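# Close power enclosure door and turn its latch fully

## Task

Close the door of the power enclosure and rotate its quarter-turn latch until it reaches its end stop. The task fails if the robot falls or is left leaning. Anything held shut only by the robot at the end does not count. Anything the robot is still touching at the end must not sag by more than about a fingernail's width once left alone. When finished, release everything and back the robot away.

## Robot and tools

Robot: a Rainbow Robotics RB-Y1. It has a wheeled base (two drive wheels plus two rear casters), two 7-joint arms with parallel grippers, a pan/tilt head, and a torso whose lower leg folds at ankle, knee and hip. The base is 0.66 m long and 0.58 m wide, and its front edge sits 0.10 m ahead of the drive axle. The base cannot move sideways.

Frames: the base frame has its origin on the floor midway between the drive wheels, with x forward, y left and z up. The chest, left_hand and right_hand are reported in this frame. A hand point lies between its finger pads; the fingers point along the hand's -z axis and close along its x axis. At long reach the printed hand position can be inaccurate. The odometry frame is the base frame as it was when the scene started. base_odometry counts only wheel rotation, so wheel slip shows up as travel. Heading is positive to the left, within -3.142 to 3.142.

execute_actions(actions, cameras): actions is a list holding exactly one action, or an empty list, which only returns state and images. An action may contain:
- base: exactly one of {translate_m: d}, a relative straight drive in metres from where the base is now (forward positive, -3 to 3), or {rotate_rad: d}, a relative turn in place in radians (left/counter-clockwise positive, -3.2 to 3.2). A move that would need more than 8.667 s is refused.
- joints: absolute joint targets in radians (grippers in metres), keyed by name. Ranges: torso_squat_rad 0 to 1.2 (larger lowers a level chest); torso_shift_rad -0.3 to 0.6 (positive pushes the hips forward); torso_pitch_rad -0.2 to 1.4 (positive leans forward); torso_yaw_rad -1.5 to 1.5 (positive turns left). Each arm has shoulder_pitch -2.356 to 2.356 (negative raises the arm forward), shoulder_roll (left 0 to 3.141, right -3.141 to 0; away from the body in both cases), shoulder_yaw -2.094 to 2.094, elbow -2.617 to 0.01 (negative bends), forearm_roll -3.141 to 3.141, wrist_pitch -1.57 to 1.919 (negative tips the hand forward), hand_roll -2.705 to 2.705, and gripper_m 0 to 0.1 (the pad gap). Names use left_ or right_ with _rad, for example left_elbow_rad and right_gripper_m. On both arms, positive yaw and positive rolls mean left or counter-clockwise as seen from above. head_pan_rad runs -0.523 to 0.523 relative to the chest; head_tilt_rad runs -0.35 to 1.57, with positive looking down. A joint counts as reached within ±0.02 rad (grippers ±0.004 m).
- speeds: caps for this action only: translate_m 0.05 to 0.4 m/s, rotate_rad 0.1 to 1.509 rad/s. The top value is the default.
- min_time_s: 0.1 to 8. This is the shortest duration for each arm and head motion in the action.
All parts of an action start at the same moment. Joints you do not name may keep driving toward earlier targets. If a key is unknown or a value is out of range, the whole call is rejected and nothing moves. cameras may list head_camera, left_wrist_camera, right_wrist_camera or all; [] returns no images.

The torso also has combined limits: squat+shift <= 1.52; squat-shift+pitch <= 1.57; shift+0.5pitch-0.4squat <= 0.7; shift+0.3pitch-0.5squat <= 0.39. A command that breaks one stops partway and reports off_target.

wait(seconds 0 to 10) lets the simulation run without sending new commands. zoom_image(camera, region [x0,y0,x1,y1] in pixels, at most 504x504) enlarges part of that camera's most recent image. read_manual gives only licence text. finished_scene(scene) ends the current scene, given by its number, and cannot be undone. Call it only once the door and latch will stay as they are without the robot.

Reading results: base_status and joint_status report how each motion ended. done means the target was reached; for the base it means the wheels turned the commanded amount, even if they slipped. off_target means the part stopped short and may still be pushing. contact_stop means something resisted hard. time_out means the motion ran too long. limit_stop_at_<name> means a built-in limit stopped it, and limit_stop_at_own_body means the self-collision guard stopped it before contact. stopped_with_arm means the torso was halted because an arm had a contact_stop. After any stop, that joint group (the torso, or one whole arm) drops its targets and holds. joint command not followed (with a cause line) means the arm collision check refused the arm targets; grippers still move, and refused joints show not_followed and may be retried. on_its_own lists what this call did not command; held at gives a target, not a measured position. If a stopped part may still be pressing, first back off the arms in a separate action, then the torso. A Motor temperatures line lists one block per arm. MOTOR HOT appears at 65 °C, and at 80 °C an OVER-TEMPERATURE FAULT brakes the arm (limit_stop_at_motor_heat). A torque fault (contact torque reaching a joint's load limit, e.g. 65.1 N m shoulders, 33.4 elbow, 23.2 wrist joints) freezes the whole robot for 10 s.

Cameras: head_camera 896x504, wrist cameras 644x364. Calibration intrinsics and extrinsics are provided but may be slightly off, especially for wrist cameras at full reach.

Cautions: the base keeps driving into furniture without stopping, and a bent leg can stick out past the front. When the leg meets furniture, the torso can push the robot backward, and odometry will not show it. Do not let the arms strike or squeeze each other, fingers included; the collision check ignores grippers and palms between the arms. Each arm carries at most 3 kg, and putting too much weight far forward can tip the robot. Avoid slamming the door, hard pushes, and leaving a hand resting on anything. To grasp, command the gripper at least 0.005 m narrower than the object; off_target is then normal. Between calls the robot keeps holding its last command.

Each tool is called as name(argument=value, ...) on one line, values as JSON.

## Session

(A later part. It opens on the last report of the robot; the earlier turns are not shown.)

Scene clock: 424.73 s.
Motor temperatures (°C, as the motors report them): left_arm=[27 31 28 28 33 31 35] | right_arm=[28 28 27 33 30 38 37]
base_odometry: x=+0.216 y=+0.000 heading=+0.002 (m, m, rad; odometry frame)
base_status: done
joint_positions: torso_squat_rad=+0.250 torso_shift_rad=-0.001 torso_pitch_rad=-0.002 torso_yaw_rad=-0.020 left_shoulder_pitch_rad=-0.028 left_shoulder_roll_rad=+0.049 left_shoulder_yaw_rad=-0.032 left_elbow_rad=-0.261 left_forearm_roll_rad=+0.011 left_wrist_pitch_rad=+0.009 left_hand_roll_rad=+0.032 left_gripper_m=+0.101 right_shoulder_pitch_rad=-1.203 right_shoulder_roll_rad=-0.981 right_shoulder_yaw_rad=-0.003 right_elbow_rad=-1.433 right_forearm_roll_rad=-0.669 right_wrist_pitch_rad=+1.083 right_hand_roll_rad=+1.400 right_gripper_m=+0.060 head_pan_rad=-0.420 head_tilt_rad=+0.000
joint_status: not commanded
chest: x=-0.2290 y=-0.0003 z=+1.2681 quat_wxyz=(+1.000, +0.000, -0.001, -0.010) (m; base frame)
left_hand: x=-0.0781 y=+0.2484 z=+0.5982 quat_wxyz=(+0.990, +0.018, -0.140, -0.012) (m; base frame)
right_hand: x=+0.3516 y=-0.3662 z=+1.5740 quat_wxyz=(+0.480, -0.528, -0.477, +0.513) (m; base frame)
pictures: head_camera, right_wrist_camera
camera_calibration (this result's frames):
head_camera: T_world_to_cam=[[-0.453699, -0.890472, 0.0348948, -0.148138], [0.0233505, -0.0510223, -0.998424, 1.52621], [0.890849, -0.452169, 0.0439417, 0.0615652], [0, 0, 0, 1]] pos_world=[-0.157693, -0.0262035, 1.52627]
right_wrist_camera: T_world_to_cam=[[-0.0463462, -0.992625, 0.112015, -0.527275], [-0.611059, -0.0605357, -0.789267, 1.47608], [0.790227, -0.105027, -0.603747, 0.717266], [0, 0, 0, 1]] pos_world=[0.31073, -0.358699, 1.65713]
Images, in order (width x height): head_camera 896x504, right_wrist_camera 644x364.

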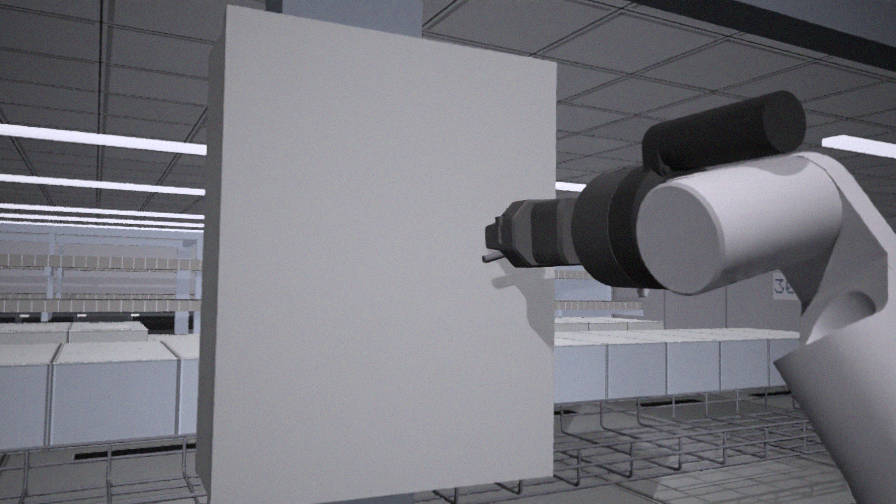

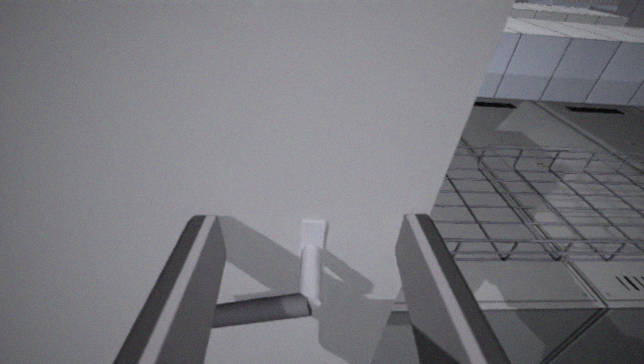

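execute_actions(actions=[{"base": {"translate_m": 0.006}, "joints": {"right_hand_roll_rad": 1.0}, "speeds": {"translate_m": 0.05}}], cameras=["head_camera", "right_wrist_camera"])

Scene clock: 430.60 s.
Motor temperatures (°C, as the motors report them): left_arm=[27 31 28 28 33 31 35] | right_arm=[27 28 27 33 30 38 37]
base_odometry: x=+0.222 y=+0.000 heading=+0.002 (m, m, rad; odometry frame)
base_status: done
joint_positions: torso_squat_rad=+0.250 torso_shift_rad=-0.002 torso_pitch_rad=-0.004 torso_yaw_rad=-0.021 left_shoulder_pitch_rad=-0.028 left_shoulder_roll_rad=+0.049 left_shoulder_yaw_rad=-0.032 left_elbow_rad=-0.261 left_forearm_roll_rad=+0.011 left_wrist_pitch_rad=+0.009 left_hand_roll_rad=+0.032 left_gripper_m=+0.101 right_shoulder_pitch_rad=-1.201 right_shoulder_roll_rad=-0.983 right_shoulder_yaw_rad=-0.003 right_elbow_rad=-1.433 right_forearm_roll_rad=-0.668 right_wrist_pitch_rad=+1.085 right_hand_roll_rad=+1.000 right_gripper_m=+0.060 head_pan_rad=-0.420 head_tilt_rad=+0.000
joint_status: all done
chest: x=-0.2305 y=-0.0007 z=+1.2681 quat_wxyz=(+1.000, +0.000, -0.002, -0.010) (m; base frame)
left_hand: x=-0.0780 y=+0.2483 z=+0.5986 quat_wxyz=(+0.990, +0.018, -0.141, -0.013) (m; base frame)
right_hand: x=+0.3491 y=-0.3692 z=+1.5740 quat_wxyz=(+0.573, -0.425, -0.571, +0.406) (m; base frame)
pictures: head_camera, right_wrist_camera
camera_calibration (this result's frames):
head_camera: T_world_to_cam=[[-0.454553, -0.890094, 0.0333739, -0.147386], [0.0253462, -0.050379, -0.998408, 1.52661], [0.890359, -0.452984, 0.0454604, 0.0606256], [0, 0, 0, 1]] pos_world=[-0.159667, -0.0268161, 1.52635]
right_wrist_camera: T_world_to_cam=[[-0.04528, -0.95814, -0.282697, 0.103319], [-0.605378, 0.251425, -0.755184, 1.53384], [0.794649, 0.136944, -0.591421, 0.787312], [0, 0, 0, 1]] pos_world=[0.307597, -0.39447, 1.65317]
Images, in order (width x height): head_camera 896x504, right_wrist_camera 644x364.

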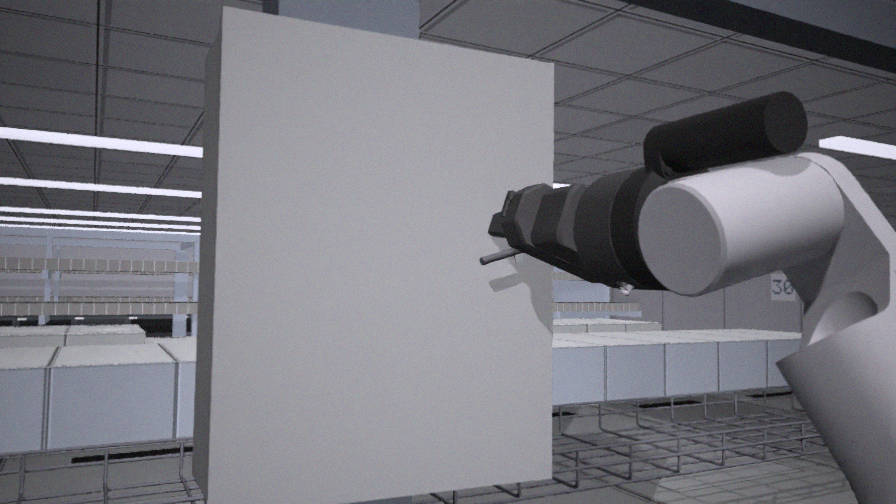

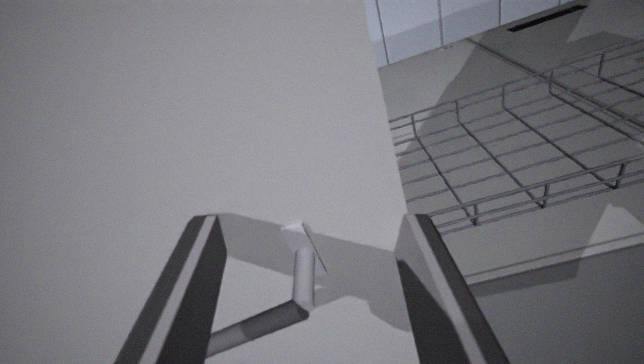

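execute_actions(actions=[{"joints": {"right_hand_roll_rad": 1.6, "torso_squat_rad": 0.28}, "min_time_s": 1.5}], cameras=["head_camera", "right_wrist_camera"])

Scene clock: 437.83 s.
Motor temperatures (°C, as the motors report them): left_arm=[27 31 28 28 33 31 35] | right_arm=[27 28 27 33 30 37 37]
base_odometry: x=+0.222 y=+0.000 heading=+0.002 (m, m, rad; odometry frame)
base_status: not commanded
joint_positions: torso_squat_rad=+0.280 torso_shift_rad=-0.002 torso_pitch_rad=-0.004 torso_yaw_rad=-0.020 left_shoulder_pitch_rad=-0.028 left_shoulder_roll_rad=+0.049 left_shoulder_yaw_rad=-0.032 left_elbow_rad=-0.261 left_forearm_roll_rad=+0.011 left_wrist_pitch_rad=+0.009 left_hand_roll_rad=+0.032 left_gripper_m=+0.101 right_shoulder_pitch_rad=-1.205 right_shoulder_roll_rad=-0.982 right_shoulder_yaw_rad=-0.004 right_elbow_rad=-1.434 right_forearm_roll_rad=-0.669 right_wrist_pitch_rad=+1.083 right_hand_roll_rad=+1.600 right_gripper_m=+0.060 head_pan_rad=-0.420 head_tilt_rad=+0.000
joint_status: all done
chest: x=-0.2304 y=-0.0002 z=+1.2626 quat_wxyz=(+1.000, +0.000, -0.002, -0.010) (m; base frame)
left_hand: x=-0.0780 y=+0.2483 z=+0.5928 quat_wxyz=(+0.990, +0.017, -0.141, -0.012) (m; base frame)
right_hand: x=+0.3484 y=-0.3662 z=+1.5720 quat_wxyz=(+0.425, -0.575, -0.423, +0.556) (m; base frame)
pictures: head_camera, right_wrist_camera
camera_calibration (this result's frames):
head_camera: T_world_to_cam=[[-0.454058, -0.890318, 0.0341336, -0.147576], [0.0253799, -0.0512196, -0.998365, 1.52109], [0.890611, -0.452449, 0.0458529, 0.0606002], [0, 0, 0, 1]] pos_world=[-0.159585, -0.0260618, 1.52086]
right_wrist_camera: T_world_to_cam=[[-0.0504817, -0.950229, 0.307436, -0.81741], [-0.609172, -0.214639, -0.763439, 1.37482], [0.79143, -0.225821, -0.568018, 0.617738], [0, 0, 0, 1]] pos_world=[0.307343, -0.342137, 1.65178]
Images, in order (width x height): head_camera 896x504, right_wrist_camera 644x364.

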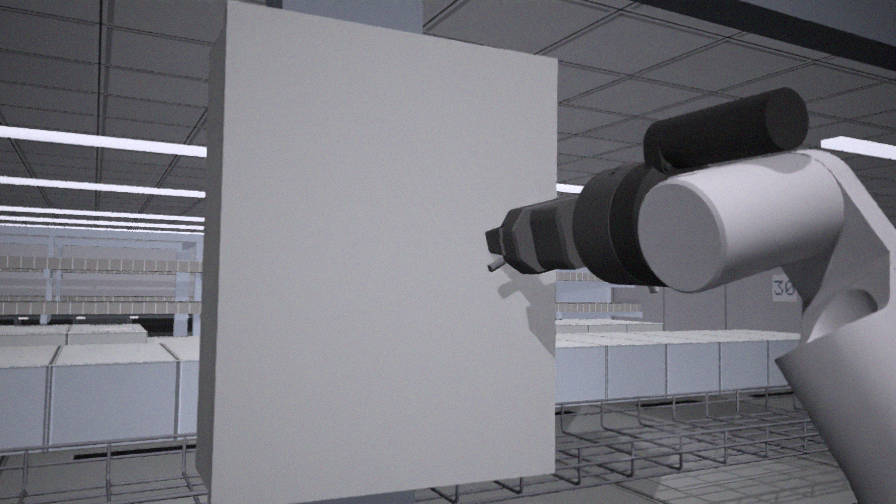

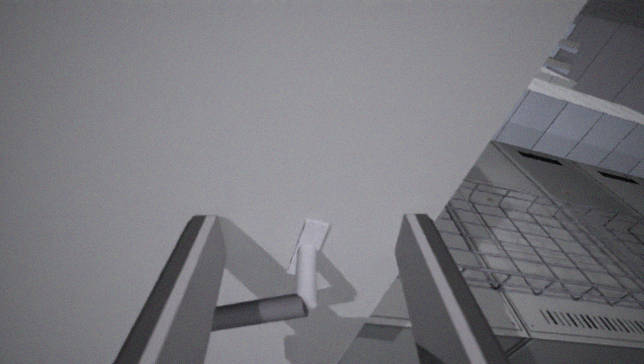

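execute_actions(actions=[{"joints": {"right_hand_roll_rad": 2.2}, "min_time_s": 1.5}], cameras=["head_camera", "right_wrist_camera"])

Scene clock: 443.73 s.
Motor temperatures (°C, as the motors report them): left_arm=[27 31 28 28 33 31 35] | right_arm=[27 28 27 33 30 37 37]
base_odometry: x=+0.222 y=+0.000 heading=+0.002 (m, m, rad; odometry frame)
base_status: not commanded
joint_positions: torso_squat_rad=+0.280 torso_shift_rad=-0.002 torso_pitch_rad=-0.004 torso_yaw_rad=-0.020 left_shoulder_pitch_rad=-0.028 left_shoulder_roll_rad=+0.049 left_shoulder_yaw_rad=-0.032 left_elbow_rad=-0.261 left_forearm_roll_rad=+0.011 left_wrist_pitch_rad=+0.009 left_hand_roll_rad=+0.032 left_gripper_m=+0.101 right_shoulder_pitch_rad=-1.205 right_shoulder_roll_rad=-0.979 right_shoulder_yaw_rad=-0.002 right_elbow_rad=-1.436 right_forearm_roll_rad=-0.671 right_wrist_pitch_rad=+1.083 right_hand_roll_rad=+2.199 right_gripper_m=+0.060 head_pan_rad=-0.420 head_tilt_rad=+0.000
joint_status: all done
chest: x=-0.2305 y=+0.0003 z=+1.2626 quat_wxyz=(+1.000, +0.000, -0.002, -0.010) (m; base frame)
left_hand: x=-0.0781 y=+0.2484 z=+0.5927 quat_wxyz=(+0.990, +0.017, -0.141, -0.012) (m; base frame)
right_hand: x=+0.3492 y=-0.3631 z=+1.5708 quat_wxyz=(+0.240, -0.673, -0.235, +0.658) (m; base frame)
pictures: head_camera, right_wrist_camera
camera_calibration (this result's frames):
head_camera: T_world_to_cam=[[-0.453823, -0.890416, 0.034697, -0.14784], [0.0254697, -0.0518834, -0.998328, 1.52109], [0.890728, -0.452181, 0.0462245, 0.0604415], [0, 0, 0, 1]] pos_world=[-0.159672, -0.0253898, 1.52088]
right_wrist_camera: T_world_to_cam=[[-0.0493304, -0.609796, 0.791021, -1.45048], [-0.619727, -0.602404, -0.503039, 0.828947], [0.783266, -0.515032, -0.34819, 0.169698], [0, 0, 0, 1]] pos_world=[0.309249, -0.297737, 1.62344]
Images, in order (width x height): head_camera 896x504, right_wrist_camera 644x364.

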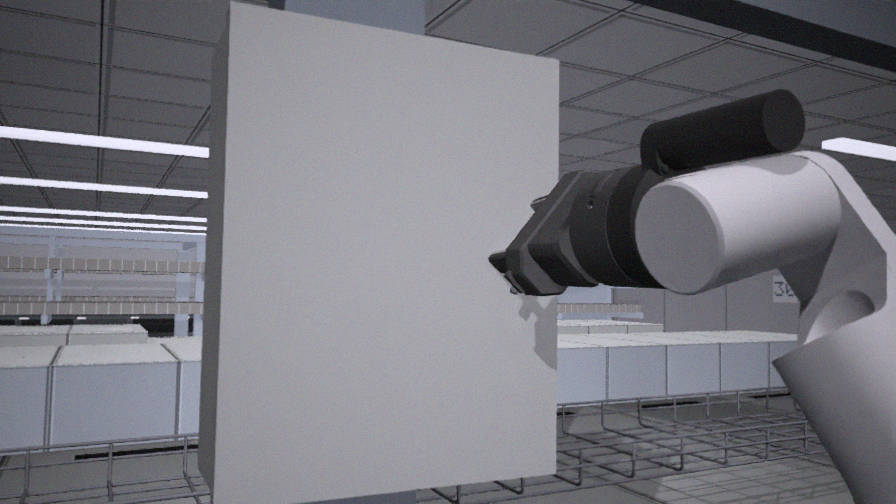

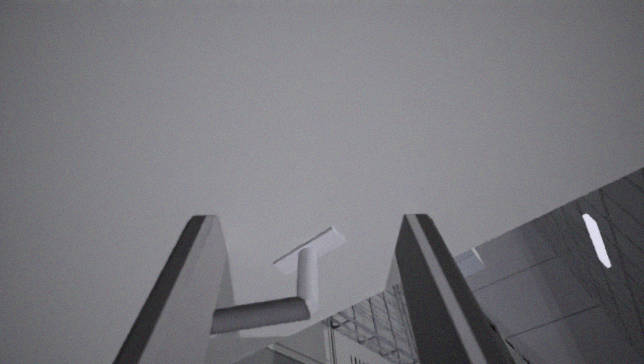

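execute_actions(actions=[{"joints": {"right_hand_roll_rad": 2.5, "torso_yaw_rad": -0.03}, "min_time_s": 1.0}], cameras=["head_camera", "right_wrist_camera"])

Scene clock: 450.40 s.
Motor temperatures (°C, as the motors report them): left_arm=[27 31 28 28 33 31 35] | right_arm=[27 28 27 35 31 37 37]
base_odometry: x=+0.222 y=+0.000 heading=+0.002 (m, m, rad; odometry frame)
base_status: not commanded
joint_positions: torso_squat_rad=+0.280 torso_shift_rad=-0.001 torso_pitch_rad=-0.003 torso_yaw_rad=-0.030 left_shoulder_pitch_rad=-0.028 left_shoulder_roll_rad=+0.049 left_shoulder_yaw_rad=-0.032 left_elbow_rad=-0.261 left_forearm_roll_rad=+0.011 left_wrist_pitch_rad=+0.009 left_hand_roll_rad=+0.032 left_gripper_m=+0.101 right_shoulder_pitch_rad=-1.203 right_shoulder_roll_rad=-0.976 right_shoulder_yaw_rad=-0.001 right_elbow_rad=-1.435 right_forearm_roll_rad=-0.671 right_wrist_pitch_rad=+1.084 right_hand_roll_rad=+2.500 right_gripper_m=+0.060 head_pan_rad=-0.420 head_tilt_rad=+0.000
joint_status: all done
chest: x=-0.2298 y=+0.0005 z=+1.2626 quat_wxyz=(+1.000, -0.001, -0.002, -0.015) (m; base frame)
left_hand: x=-0.0757 y=+0.2469 z=+0.5925 quat_wxyz=(+0.990, +0.016, -0.141, -0.017) (m; base frame)
right_hand: x=+0.3478 y=-0.3670 z=+1.5683 quat_wxyz=(+0.141, -0.700, -0.129, +0.688) (m; base frame)
pictures: head_camera, right_wrist_camera
camera_calibration (this result's frames):
head_camera: T_world_to_cam=[[-0.462264, -0.886032, 0.035473, -0.150226], [0.0239046, -0.0524408, -0.998338, 1.52076], [0.88642, -0.460648, 0.0454217, 0.0599527], [0, 0, 0, 1]] pos_world=[-0.15894, -0.0257376, 1.52084]
right_wrist_camera: T_world_to_cam=[[-0.0462018, -0.348158, 0.936297, -1.58378], [-0.631414, -0.71613, -0.297447, 0.464401], [0.774069, -0.604933, -0.186745, -0.115094], [0, 0, 0, 1]] pos_world=[0.309147, -0.288458, 1.59953]
Images, in order (width x height): head_camera 896x504, right_wrist_camera 644x364.

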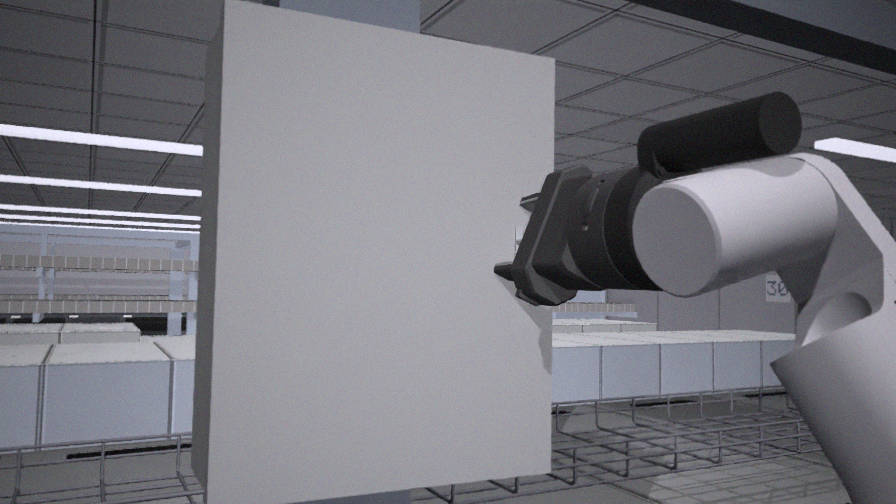

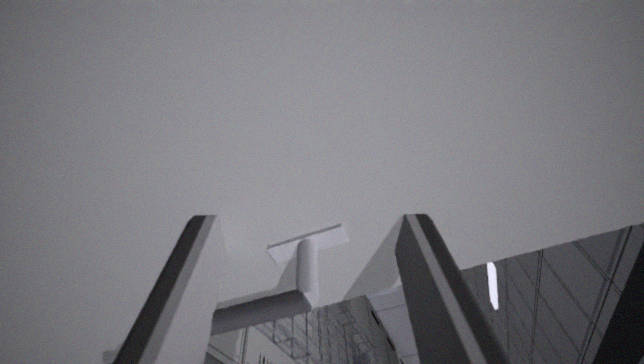

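zoom_image(camera="right_wrist_camera", region=[90, 200, 410, 364])

Region (90, 200, 410, 364) of right_wrist_camera's 644x364 image, scaled by 1.575, with more detail than that image has; it fills the top 258 rows of this view, and the rest is white.

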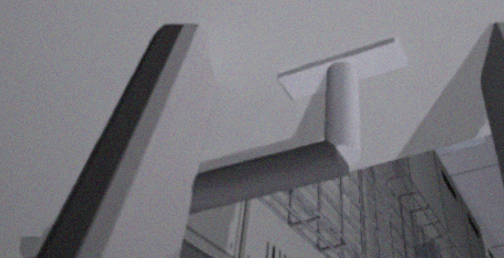

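execute_actions(actions=[{"joints": {"right_hand_roll_rad": 2.58}, "min_time_s": 0.6}], cameras=["right_wrist_camera"])

Scene clock: 461.57 s.
Motor temperatures (°C, as the motors report them): left_arm=[27 31 28 28 33 31 35] | right_arm=[27 29 27 36 34 36 37]
base_odometry: x=+0.222 y=+0.000 heading=+0.002 (m, m, rad; odometry frame)
base_status: not commanded
joint_positions: torso_squat_rad=+0.280 torso_shift_rad=-0.001 torso_pitch_rad=-0.003 torso_yaw_rad=-0.029 left_shoulder_pitch_rad=-0.028 left_shoulder_roll_rad=+0.049 left_shoulder_yaw_rad=-0.032 left_elbow_rad=-0.261 left_forearm_roll_rad=+0.011 left_wrist_pitch_rad=+0.009 left_hand_roll_rad=+0.032 left_gripper_m=+0.101 right_shoulder_pitch_rad=-1.203 right_shoulder_roll_rad=-0.975 right_shoulder_yaw_rad=+0.000 right_elbow_rad=-1.436 right_forearm_roll_rad=-0.672 right_wrist_pitch_rad=+1.084 right_hand_roll_rad=+2.579 right_gripper_m=+0.060 head_pan_rad=-0.420 head_tilt_rad=+0.000
joint_status: all done
chest: x=-0.2298 y=+0.0007 z=+1.2626 quat_wxyz=(+1.000, -0.001, -0.002, -0.015) (m; base frame)
left_hand: x=-0.0758 y=+0.2470 z=+0.5924 quat_wxyz=(+0.990, +0.016, -0.141, -0.017) (m; base frame)
right_hand: x=+0.3480 y=-0.3659 z=+1.5681 quat_wxyz=(+0.113, -0.704, -0.102, +0.694) (m; base frame)
pictures: right_wrist_camera
camera_calibration (this result's frames):
right_wrist_camera: T_world_to_cam=[[-0.0441369, -0.271989, 0.961288, -1.59529], [-0.631552, -0.737966, -0.237799, 0.363716], [0.774076, -0.617599, -0.139203, -0.193776], [0, 0, 0, 1]] pos_world=[0.309292, -0.285167, 1.59305]
Images, in order (width x height): right_wrist_camera 644x364.

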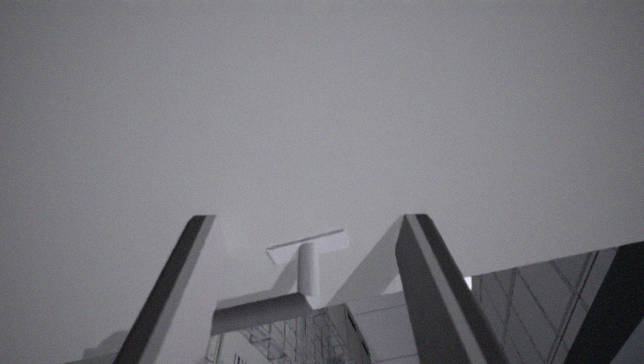

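execute_actions(actions=[{"base": {"translate_m": -0.15}, "joints": {"right_hand_roll_rad": 2.2, "head_pan_rad": -0.35}, "speeds": {"translate_m": 0.15}}], cameras=["head_camera", "right_wrist_camera"])

Scene clock: 468.20 s.
Motor temperatures (°C, as the motors report them): left_arm=[27 31 28 28 33 31 35] | right_arm=[27 29 27 36 35 36 37]
base_odometry: x=+0.072 y=+0.000 heading=+0.003 (m, m, rad; odometry frame)
base_status: done
joint_positions: torso_squat_rad=+0.280 torso_shift_rad=+0.000 torso_pitch_rad=-0.001 torso_yaw_rad=-0.030 left_shoulder_pitch_rad=-0.028 left_shoulder_roll_rad=+0.049 left_shoulder_yaw_rad=-0.032 left_elbow_rad=-0.261 left_forearm_roll_rad=+0.011 left_wrist_pitch_rad=+0.009 left_hand_roll_rad=+0.032 left_gripper_m=+0.101 right_shoulder_pitch_rad=-1.197 right_shoulder_roll_rad=-0.979 right_shoulder_yaw_rad=+0.000 right_elbow_rad=-1.430 right_forearm_roll_rad=-0.669 right_wrist_pitch_rad=+1.085 right_hand_roll_rad=+2.200 right_gripper_m=+0.060 head_pan_rad=-0.350 head_tilt_rad=+0.000
joint_status: all done
chest: x=-0.2282 y=-0.0009 z=+1.2627 quat_wxyz=(+1.000, +0.001, +0.000, -0.015) (m; base frame)
left_hand: x=-0.0759 y=+0.2470 z=+0.5927 quat_wxyz=(+0.990, +0.017, -0.139, -0.017) (m; base frame)
right_hand: x=+0.3514 y=-0.3737 z=+1.5617 quat_wxyz=(+0.248, -0.669, -0.228, +0.662) (m; base frame)
pictures: head_camera, right_wrist_camera
camera_calibration (this result's frames):
head_camera: T_world_to_cam=[[-0.399485, -0.916082, 0.0347105, -0.136882], [0.024866, -0.0486771, -0.998505, 1.52107], [0.916402, -0.398025, 0.0422251, 0.068232], [0, 0, 0, 1]] pos_world=[-0.155033, -0.0241954, 1.52067]
right_wrist_camera: T_world_to_cam=[[-0.0457431, -0.610665, 0.790567, -1.45046], [-0.638445, -0.5908, -0.493298, 0.81501], [0.768307, -0.527299, -0.362851, 0.182926], [0, 0, 0, 1]] pos_world=[0.313447, -0.307781, 1.6151]
Images, in order (width x height): head_camera 896x504, right_wrist_camera 644x364.

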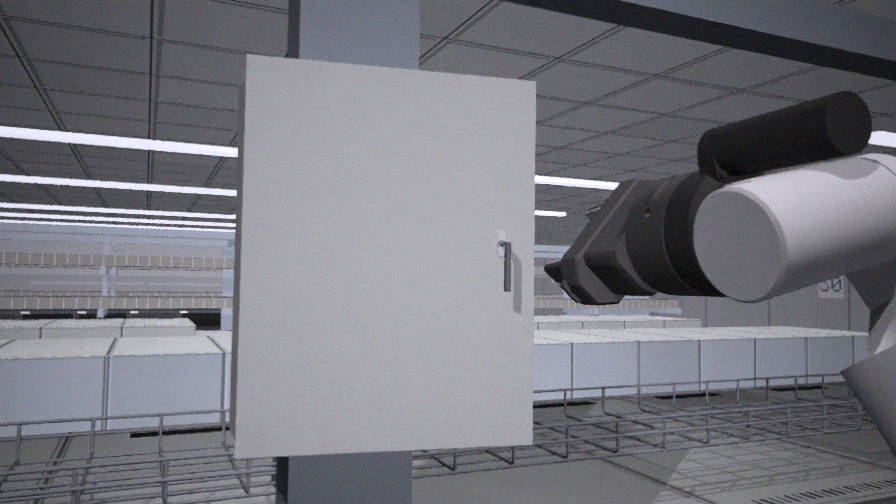

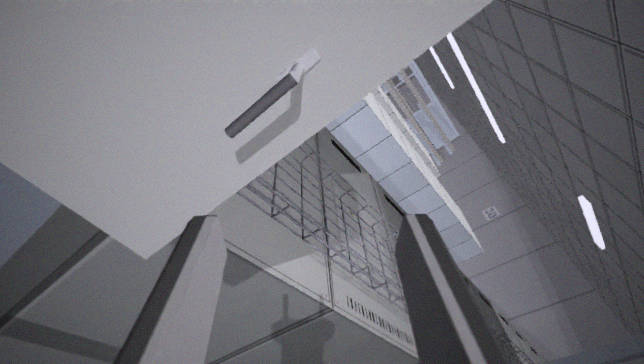

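zoom_image(camera="head_camera", region=[200, 30, 580, 490])

Region (200, 30, 580, 490) of head_camera's 896x504 image, scaled by 1.096, with more detail than that image has; it fills the left 416 columns of this view, and the rest is white.

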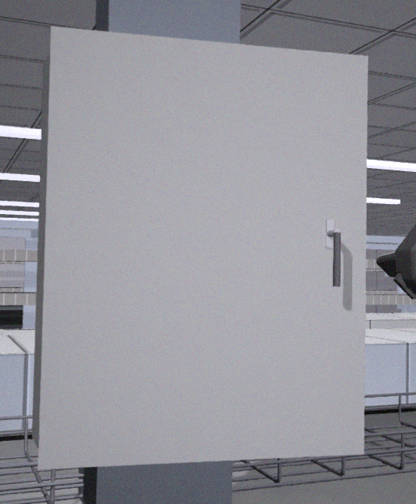

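execute_actions(actions=[], cameras=["head_camera"])

Scene clock: 489.20 s.
Motor temperatures (°C, as the motors report them): left_arm=[27 31 28 28 33 31 35] | right_arm=[28 29 27 34 32 34 37]
base_odometry: x=+0.072 y=+0.000 heading=+0.003 (m, m, rad; odometry frame)
base_status: done
joint_positions: torso_squat_rad=+0.280 torso_shift_rad=+0.000 torso_pitch_rad=-0.001 torso_yaw_rad=-0.030 left_shoulder_pitch_rad=-0.028 left_shoulder_roll_rad=+0.049 left_shoulder_yaw_rad=-0.032 left_elbow_rad=-0.261 left_forearm_roll_rad=+0.011 left_wrist_pitch_rad=+0.009 left_hand_roll_rad=+0.032 left_gripper_m=+0.101 right_shoulder_pitch_rad=-1.197 right_shoulder_roll_rad=-0.979 right_shoulder_yaw_rad=+0.000 right_elbow_rad=-1.430 right_forearm_roll_rad=-0.669 right_wrist_pitch_rad=+1.085 right_hand_roll_rad=+2.200 right_gripper_m=+0.060 head_pan_rad=-0.350 head_tilt_rad=+0.000
joint_status: all done
chest: x=-0.2282 y=-0.0009 z=+1.2627 quat_wxyz=(+1.000, +0.001, +0.000, -0.015) (m; base frame)
left_hand: x=-0.0759 y=+0.2470 z=+0.5927 quat_wxyz=(+0.990, +0.017, -0.139, -0.017) (m; base frame)
right_hand: x=+0.3514 y=-0.3737 z=+1.5617 quat_wxyz=(+0.248, -0.669, -0.228, +0.662) (m; base frame)
pictures: head_camera
camera_calibration (this result's frames):
head_camera: T_world_to_cam=[[-0.399486, -0.916082, 0.0347126, -0.136882], [0.0248609, -0.0486772, -0.998505, 1.52107], [0.916402, -0.398025, 0.0422204, 0.0682333], [0, 0, 0, 1]] pos_world=[-0.155027, -0.0241953, 1.52067]
Images, in order (width x height): head_camera 896x504.

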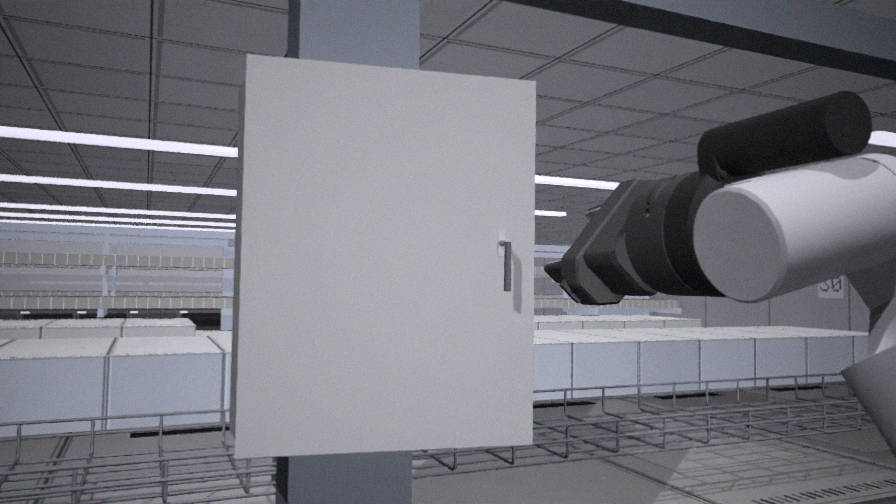

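execute_actions(actions=[{"joints": {"right_hand_roll_rad": -0.256, "torso_yaw_rad": -0.12, "torso_squat_rad": 0.25}}], cameras=["head_camera", "right_wrist_camera"])

Scene clock: 499.83 s.
Motor temperatures (°C, as the motors report them): left_arm=[27 31 28 28 33 31 35] | right_arm=[28 29 27 34 32 34 37]
base_odometry: x=+0.072 y=+0.000 heading=+0.003 (m, m, rad; odometry frame)
base_status: not commanded
joint_positions: torso_squat_rad=+0.250 torso_shift_rad=+0.000 torso_pitch_rad=-0.001 torso_yaw_rad=-0.120 left_shoulder_pitch_rad=-0.028 left_shoulder_roll_rad=+0.049 left_shoulder_yaw_rad=-0.032 left_elbow_rad=-0.261 left_forearm_roll_rad=+0.011 left_wrist_pitch_rad=+0.009 left_hand_roll_rad=+0.032 left_gripper_m=+0.101 right_shoulder_pitch_rad=-1.197 right_shoulder_roll_rad=-0.979 right_shoulder_yaw_rad=+0.000 right_elbow_rad=-1.430 right_forearm_roll_rad=-0.669 right_wrist_pitch_rad=+1.085 right_hand_roll_rad=-0.256 right_gripper_m=+0.060 head_pan_rad=-0.350 head_tilt_rad=+0.000
joint_status: all done
chest: x=-0.2282 y=-0.0009 z=+1.2682 quat_wxyz=(+0.998, +0.001, +0.000, -0.060) (m; base frame)
left_hand: x=-0.0543 y=+0.2323 z=+0.5982 quat_wxyz=(+0.988, +0.011, -0.140, -0.062) (m; base frame)
right_hand: x=+0.3155 y=-0.4245 z=+1.5671 quat_wxyz=(+0.706, -0.042, -0.706, -0.043) (m; base frame)
pictures: head_camera, right_wrist_camera
camera_calibration (this result's frames):
head_camera: T_world_to_cam=[[-0.480286, -0.876425, 0.0347007, -0.15548], [0.0202619, -0.0506382, -0.998512, 1.52552], [0.876878, -0.478868, 0.0420789, 0.0590849], [0, 0, 0, 1]] pos_world=[-0.157395, -0.0307237, 1.52615]
right_wrist_camera: T_world_to_cam=[[-0.0299818, -0.023635, -0.999271, 1.5617], [-0.522293, 0.852754, -0.00449884, 0.574851], [0.852239, 0.521777, -0.0379115, 0.0953008], [0, 0, 0, 1]] pos_world=[0.265844, -0.503021, 1.56676]
Images, in order (width x height): head_camera 896x504, right_wrist_camera 644x364.

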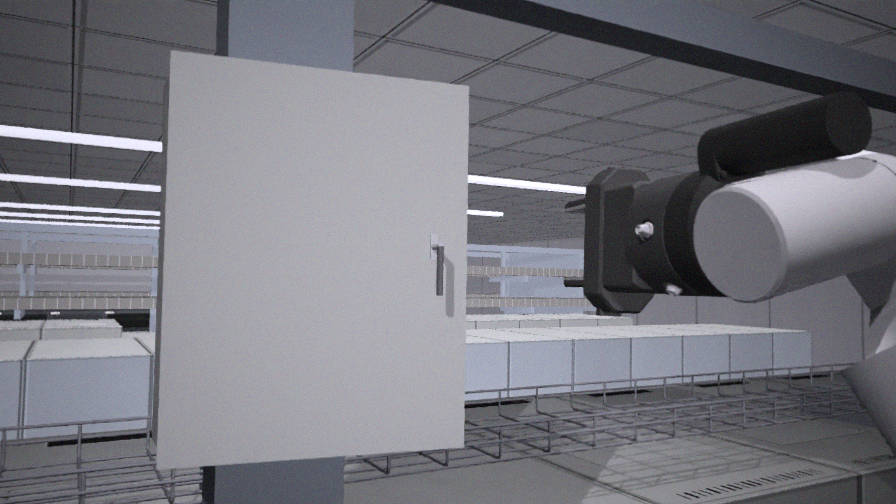

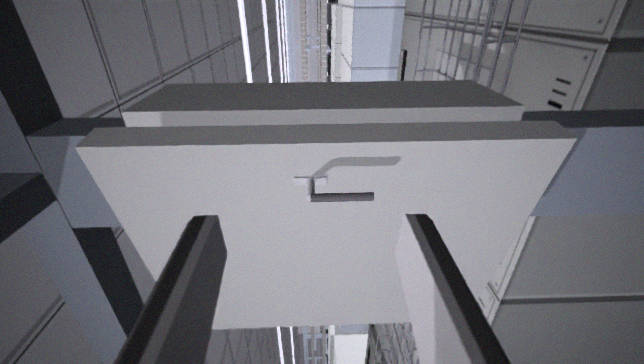

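zoom_image(camera="right_wrist_camera", region=[60, 70, 220, 170])

zoom_image(camera="right_wrist_camera", region=[440, 65, 600, 165])

zoom_image(camera="right_wrist_camera", region=[250, 80, 420, 215])

Region (60, 70, 220, 170) of right_wrist_camera's 644x364 image, scaled by 3.150, with more detail than that image has; it fills the top 315 rows of this view, and the rest is white.

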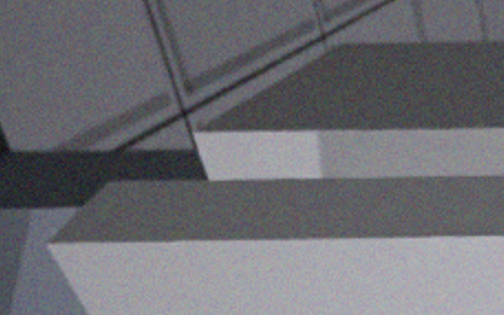

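Region (440, 65, 600, 165) of right_wrist_camera's 644x364 image, scaled by 3.150, with more detail than that image has; it fills the top 315 rows of this view, and the rest is white.

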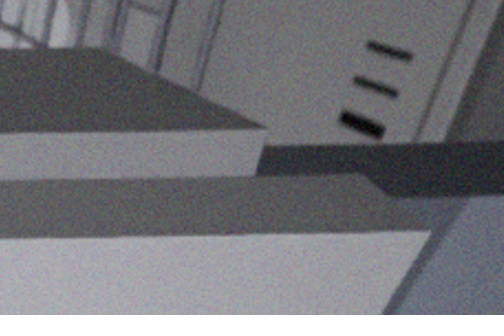

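Region (250, 80, 420, 215) of right_wrist_camera's 644x364 image, scaled by 2.965, with more detail than that image has; it fills the top 400 rows of this view, and the rest is white.

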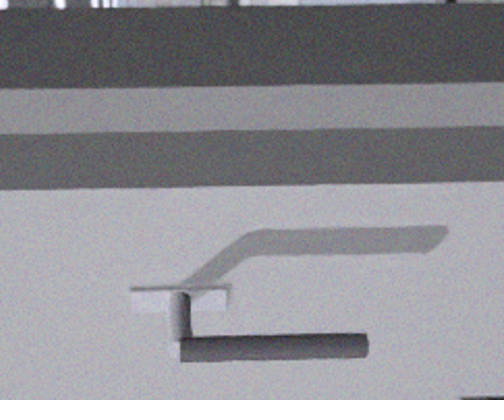

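execute_actions(actions=[{"base": {"translate_m": 0.136}, "joints": {"torso_yaw_rad": -0.02, "right_hand_roll_rad": 0.88, "head_pan_rad": -0.42}, "speeds": {"translate_m": 0.08}}], cameras=["head_camera", "right_wrist_camera"])

Scene clock: 567.67 s.
Motor temperatures (°C, as the motors report them): left_arm=[27 31 28 28 33 31 35] | right_arm=[29 28 27 33 30 33 37]
base_odometry: x=+0.208 y=+0.000 heading=+0.003 (m, m, rad; odometry frame)
base_status: done
joint_positions: torso_squat_rad=+0.250 torso_shift_rad=+0.000 torso_pitch_rad=-0.001 torso_yaw_rad=-0.020 left_shoulder_pitch_rad=-0.028 left_shoulder_roll_rad=+0.049 left_shoulder_yaw_rad=-0.032 left_elbow_rad=-0.261 left_forearm_roll_rad=+0.011 left_wrist_pitch_rad=+0.009 left_hand_roll_rad=+0.032 left_gripper_m=+0.101 right_shoulder_pitch_rad=-1.197 right_shoulder_roll_rad=-0.979 right_shoulder_yaw_rad=+0.000 right_elbow_rad=-1.430 right_forearm_roll_rad=-0.669 right_wrist_pitch_rad=+1.085 right_hand_roll_rad=+0.880 right_gripper_m=+0.060 head_pan_rad=-0.420 head_tilt_rad=+0.000
joint_status: all done
chest: x=-0.2282 y=-0.0009 z=+1.2682 quat_wxyz=(+1.000, +0.001, +0.000, -0.010) (m; base frame)
left_hand: x=-0.0783 y=+0.2485 z=+0.5982 quat_wxyz=(+0.990, +0.018, -0.139, -0.012) (m; base frame)
right_hand: x=+0.3551 y=-0.3679 z=+1.5672 quat_wxyz=(+0.600, -0.386, -0.593, +0.374) (m; base frame)
pictures: head_camera, right_wrist_camera
camera_calibration (this result's frames):
head_camera: T_world_to_cam=[[-0.453649, -0.890503, 0.0347523, -0.148033], [0.0217522, -0.0500486, -0.99851, 1.52594], [0.890915, -0.452217, 0.0420749, 0.0629101], [0, 0, 0, 1]] pos_world=[-0.156395, -0.027004, 1.52616]
right_wrist_camera: T_world_to_cam=[[-0.0453705, -0.916885, -0.396565, 0.29653], [-0.613882, 0.338764, -0.713013, 1.50112], [0.788093, 0.211094, -0.578229, 0.787235], [0, 0, 0, 1]] pos_world=[0.314552, -0.402823, 1.64311]
Images, in order (width x height): head_camera 896x504, right_wrist_camera 644x364.

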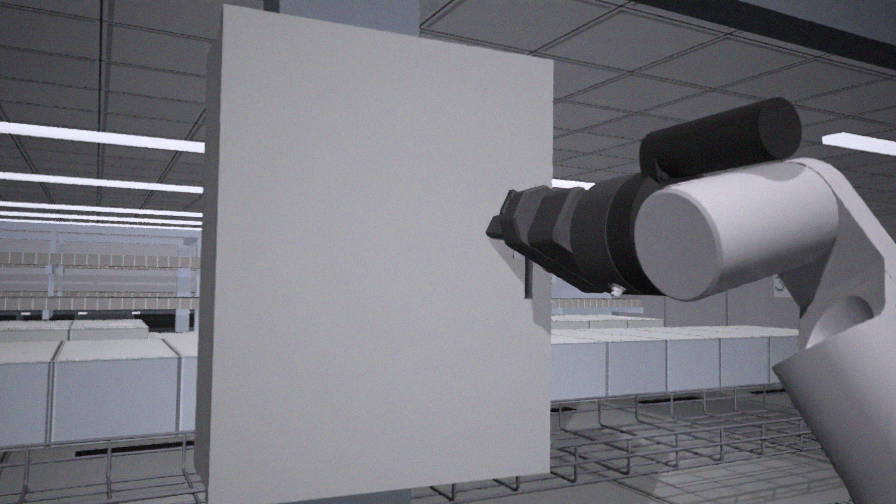

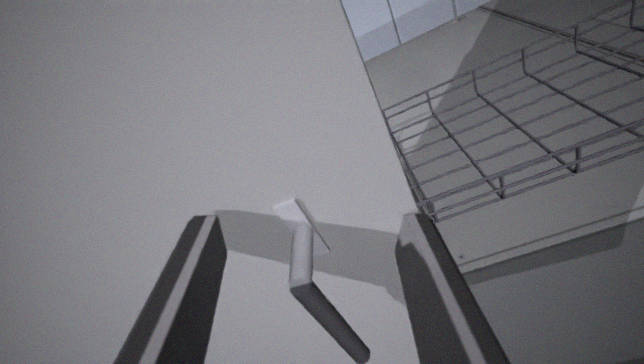

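execute_actions(actions=[{"joints": {"right_hand_roll_rad": -1.4, "torso_squat_rad": 0.21}, "min_time_s": 3.0}], cameras=["head_camera", "right_wrist_camera"])

Scene clock: 575.37 s.
Motor temperatures (°C, as the motors report them): left_arm=[27 31 28 28 33 31 35] | right_arm=[29 28 27 33 30 34 37]
base_odometry: x=+0.208 y=+0.000 heading=+0.003 (m, m, rad; odometry frame)
base_status: not commanded
joint_positions: torso_squat_rad=+0.210 torso_shift_rad=+0.000 torso_pitch_rad=+0.001 torso_yaw_rad=-0.020 left_shoulder_pitch_rad=-0.028 left_shoulder_roll_rad=+0.049 left_shoulder_yaw_rad=-0.032 left_elbow_rad=-0.261 left_forearm_roll_rad=+0.011 left_wrist_pitch_rad=+0.009 left_hand_roll_rad=+0.032 left_gripper_m=+0.101 right_shoulder_pitch_rad=-1.189 right_shoulder_roll_rad=-0.978 right_shoulder_yaw_rad=+0.002 right_elbow_rad=-1.426 right_forearm_roll_rad=-0.669 right_wrist_pitch_rad=+1.088 right_hand_roll_rad=-1.400 right_gripper_m=+0.060 head_pan_rad=-0.420 head_tilt_rad=+0.000
joint_status: all done
chest: x=-0.2274 y=-0.0018 z=+1.2746 quat_wxyz=(+1.000, +0.001, +0.000, -0.010) (m; base frame)
left_hand: x=-0.0784 y=+0.2485 z=+0.6048 quat_wxyz=(+0.990, +0.019, -0.138, -0.013) (m; base frame)
right_hand: x=+0.3582 y=-0.3718 z=+1.5658 quat_wxyz=(+0.593, +0.373, -0.594, -0.394) (m; base frame)
pictures: head_camera, right_wrist_camera
camera_calibration (this result's frames):
head_camera: T_world_to_cam=[[-0.454044, -0.890331, 0.0339785, -0.147848], [0.020376, -0.0485022, -0.998615, 1.53209], [0.890746, -0.452723, 0.0401635, 0.063969], [0, 0, 0, 1]] pos_world=[-0.155327, -0.0283634, 1.53242]
right_wrist_camera: T_world_to_cam=[[-0.0111106, 0.89963, -0.436513, 1.01821], [-0.601601, 0.34268, 0.721558, -0.745807], [0.798719, 0.270623, 0.537411, -0.943699], [0, 0, 0, 1]] pos_world=[0.316385, -0.405052, 1.48976]
Images, in order (width x height): head_camera 896x504, right_wrist_camera 644x364.

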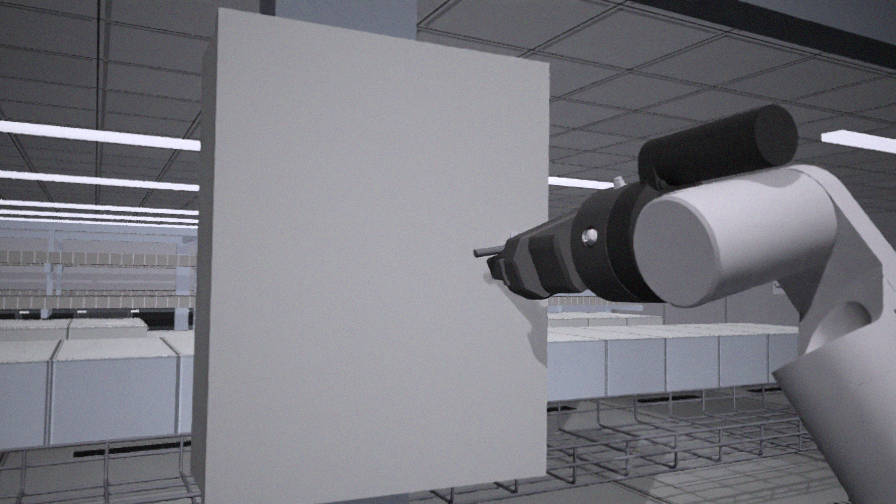

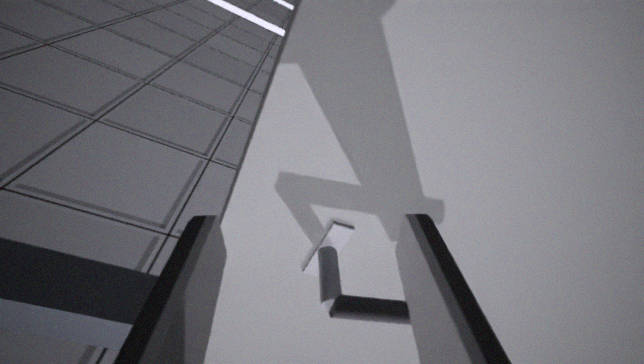

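execute_actions(actions=[{"joints": {"right_hand_roll_rad": -1.66, "torso_yaw_rad": -0.012}, "min_time_s": 0.8}], cameras=["head_camera", "right_wrist_camera"])

Scene clock: 579.27 s.
Motor temperatures (°C, as the motors report them): left_arm=[27 31 28 28 33 31 35] | right_arm=[30 28 27 34 30 36 37]
base_odometry: x=+0.208 y=+0.000 heading=+0.003 (m, m, rad; odometry frame)
base_status: not commanded
joint_positions: torso_squat_rad=+0.210 torso_shift_rad=+0.001 torso_pitch_rad=+0.002 torso_yaw_rad=-0.012 left_shoulder_pitch_rad=-0.028 left_shoulder_roll_rad=+0.049 left_shoulder_yaw_rad=-0.032 left_elbow_rad=-0.261 left_forearm_roll_rad=+0.011 left_wrist_pitch_rad=+0.009 left_hand_roll_rad=+0.032 left_gripper_m=+0.101 right_shoulder_pitch_rad=-1.187 right_shoulder_roll_rad=-0.976 right_shoulder_yaw_rad=+0.004 right_elbow_rad=-1.426 right_forearm_roll_rad=-0.669 right_wrist_pitch_rad=+1.089 right_hand_roll_rad=-1.659 right_gripper_m=+0.060 head_pan_rad=-0.420 head_tilt_rad=+0.000
joint_status: all done
chest: x=-0.2270 y=-0.0017 z=+1.2746 quat_wxyz=(+1.000, +0.001, +0.001, -0.006) (m; base frame)
left_hand: x=-0.0805 y=+0.2497 z=+0.6046 quat_wxyz=(+0.990, +0.019, -0.138, -0.009) (m; base frame)
right_hand: x=+0.3631 y=-0.3663 z=+1.5625 quat_wxyz=(+0.541, +0.448, -0.537, -0.467) (m; base frame)
pictures: head_camera, right_wrist_camera
camera_calibration (this result's frames):
head_camera: T_world_to_cam=[[-0.446746, -0.893999, 0.0343957, -0.146455], [0.019972, -0.0484016, -0.998628, 1.53202], [0.894438, -0.445446, 0.0394782, 0.0653234], [0, 0, 0, 1]] pos_world=[-0.154454, -0.0276806, 1.53238]
right_wrist_camera: T_world_to_cam=[[-0.0155422, 0.981505, -0.190806, 0.659579], [-0.601738, 0.143222, 0.785748, -0.915701], [0.798543, 0.127027, 0.588382, -1.07945], [0, 0, 0, 1]] pos_world=[0.32123, -0.379112, 1.48049]
Images, in order (width x height): head_camera 896x504, right_wrist_camera 644x364.

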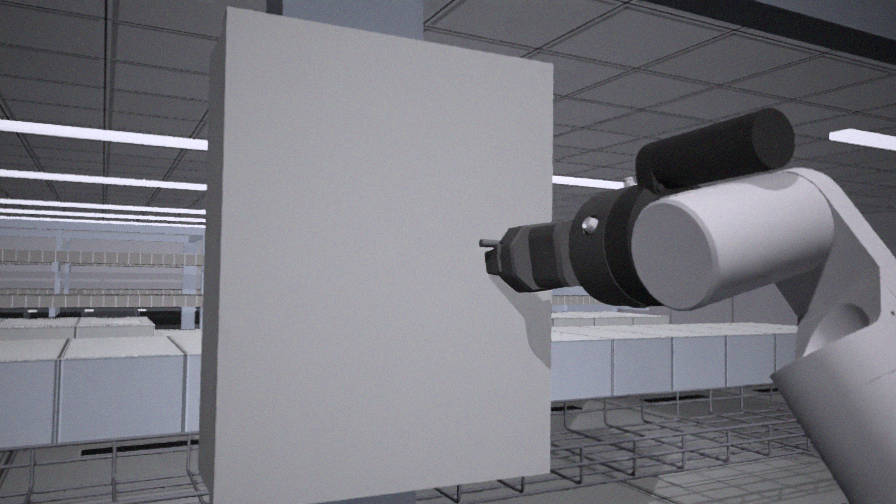

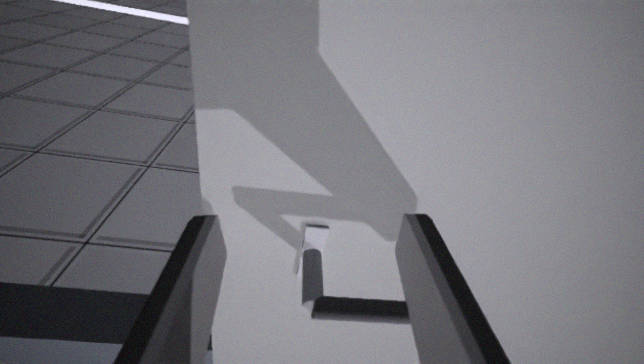

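execute_actions(actions=[{"base": {"translate_m": 0.018}, "joints": {"right_hand_roll_rad": -0.256, "torso_yaw_rad": -0.022, "torso_squat_rad": 0.26}, "speeds": {"translate_m": 0.05}}], cameras=["head_camera", "right_wrist_camera"])

Scene clock: 584.93 s.
Motor temperatures (°C, as the motors report them): left_arm=[27 31 28 28 33 31 35] | right_arm=[31 29 28 34 30 40 37]
base_odometry: x=+0.226 y=+0.000 heading=+0.004 (m, m, rad; odometry frame)
base_status: done
joint_positions: torso_squat_rad=+0.260 torso_shift_rad=+0.000 torso_pitch_rad=-0.001 torso_yaw_rad=-0.022 left_shoulder_pitch_rad=-0.028 left_shoulder_roll_rad=+0.049 left_shoulder_yaw_rad=-0.032 left_elbow_rad=-0.261 left_forearm_roll_rad=+0.011 left_wrist_pitch_rad=+0.009 left_hand_roll_rad=+0.032 left_gripper_m=+0.101 right_shoulder_pitch_rad=-1.197 right_shoulder_roll_rad=-0.979 right_shoulder_yaw_rad=+0.000 right_elbow_rad=-1.430 right_forearm_roll_rad=-0.669 right_wrist_pitch_rad=+1.085 right_hand_roll_rad=-0.256 right_gripper_m=+0.060 head_pan_rad=-0.420 head_tilt_rad=+0.000
joint_status: all done
chest: x=-0.2282 y=-0.0010 z=+1.2664 quat_wxyz=(+1.000, +0.001, +0.000, -0.011) (m; base frame)
left_hand: x=-0.0778 y=+0.2482 z=+0.5964 quat_wxyz=(+0.990, +0.018, -0.139, -0.013) (m; base frame)
right_hand: x=+0.3545 y=-0.3692 z=+1.5651 quat_wxyz=(+0.707, -0.007, -0.707, -0.008) (m; base frame)
pictures: head_camera, right_wrist_camera
camera_calibration (this result's frames):
head_camera: T_world_to_cam=[[-0.455426, -0.8896, 0.0346252, -0.14829], [0.0217247, -0.0499862, -0.998514, 1.52417], [0.890009, -0.453996, 0.0420913, 0.0627543], [0, 0, 0, 1]] pos_world=[-0.156499, -0.0272407, 1.5244]
right_wrist_camera: T_world_to_cam=[[-0.0281152, -0.0262758, -0.999259, 1.56047], [-0.603265, 0.797531, -0.0039978, 0.555631], [0.797045, 0.602706, -0.038274, 0.0831686], [0, 0, 0, 1]] pos_world=[0.312776, -0.452256, 1.56471]
Images, in order (width x height): head_camera 896x504, right_wrist_camera 644x364.

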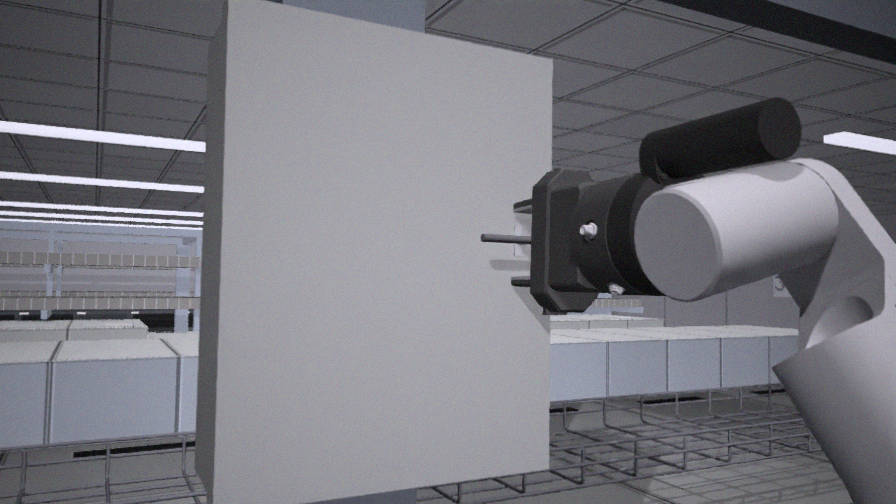

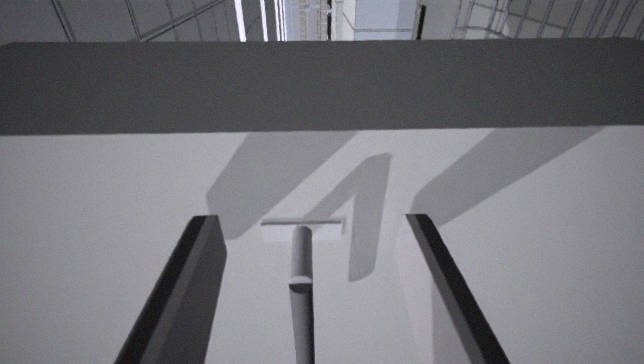

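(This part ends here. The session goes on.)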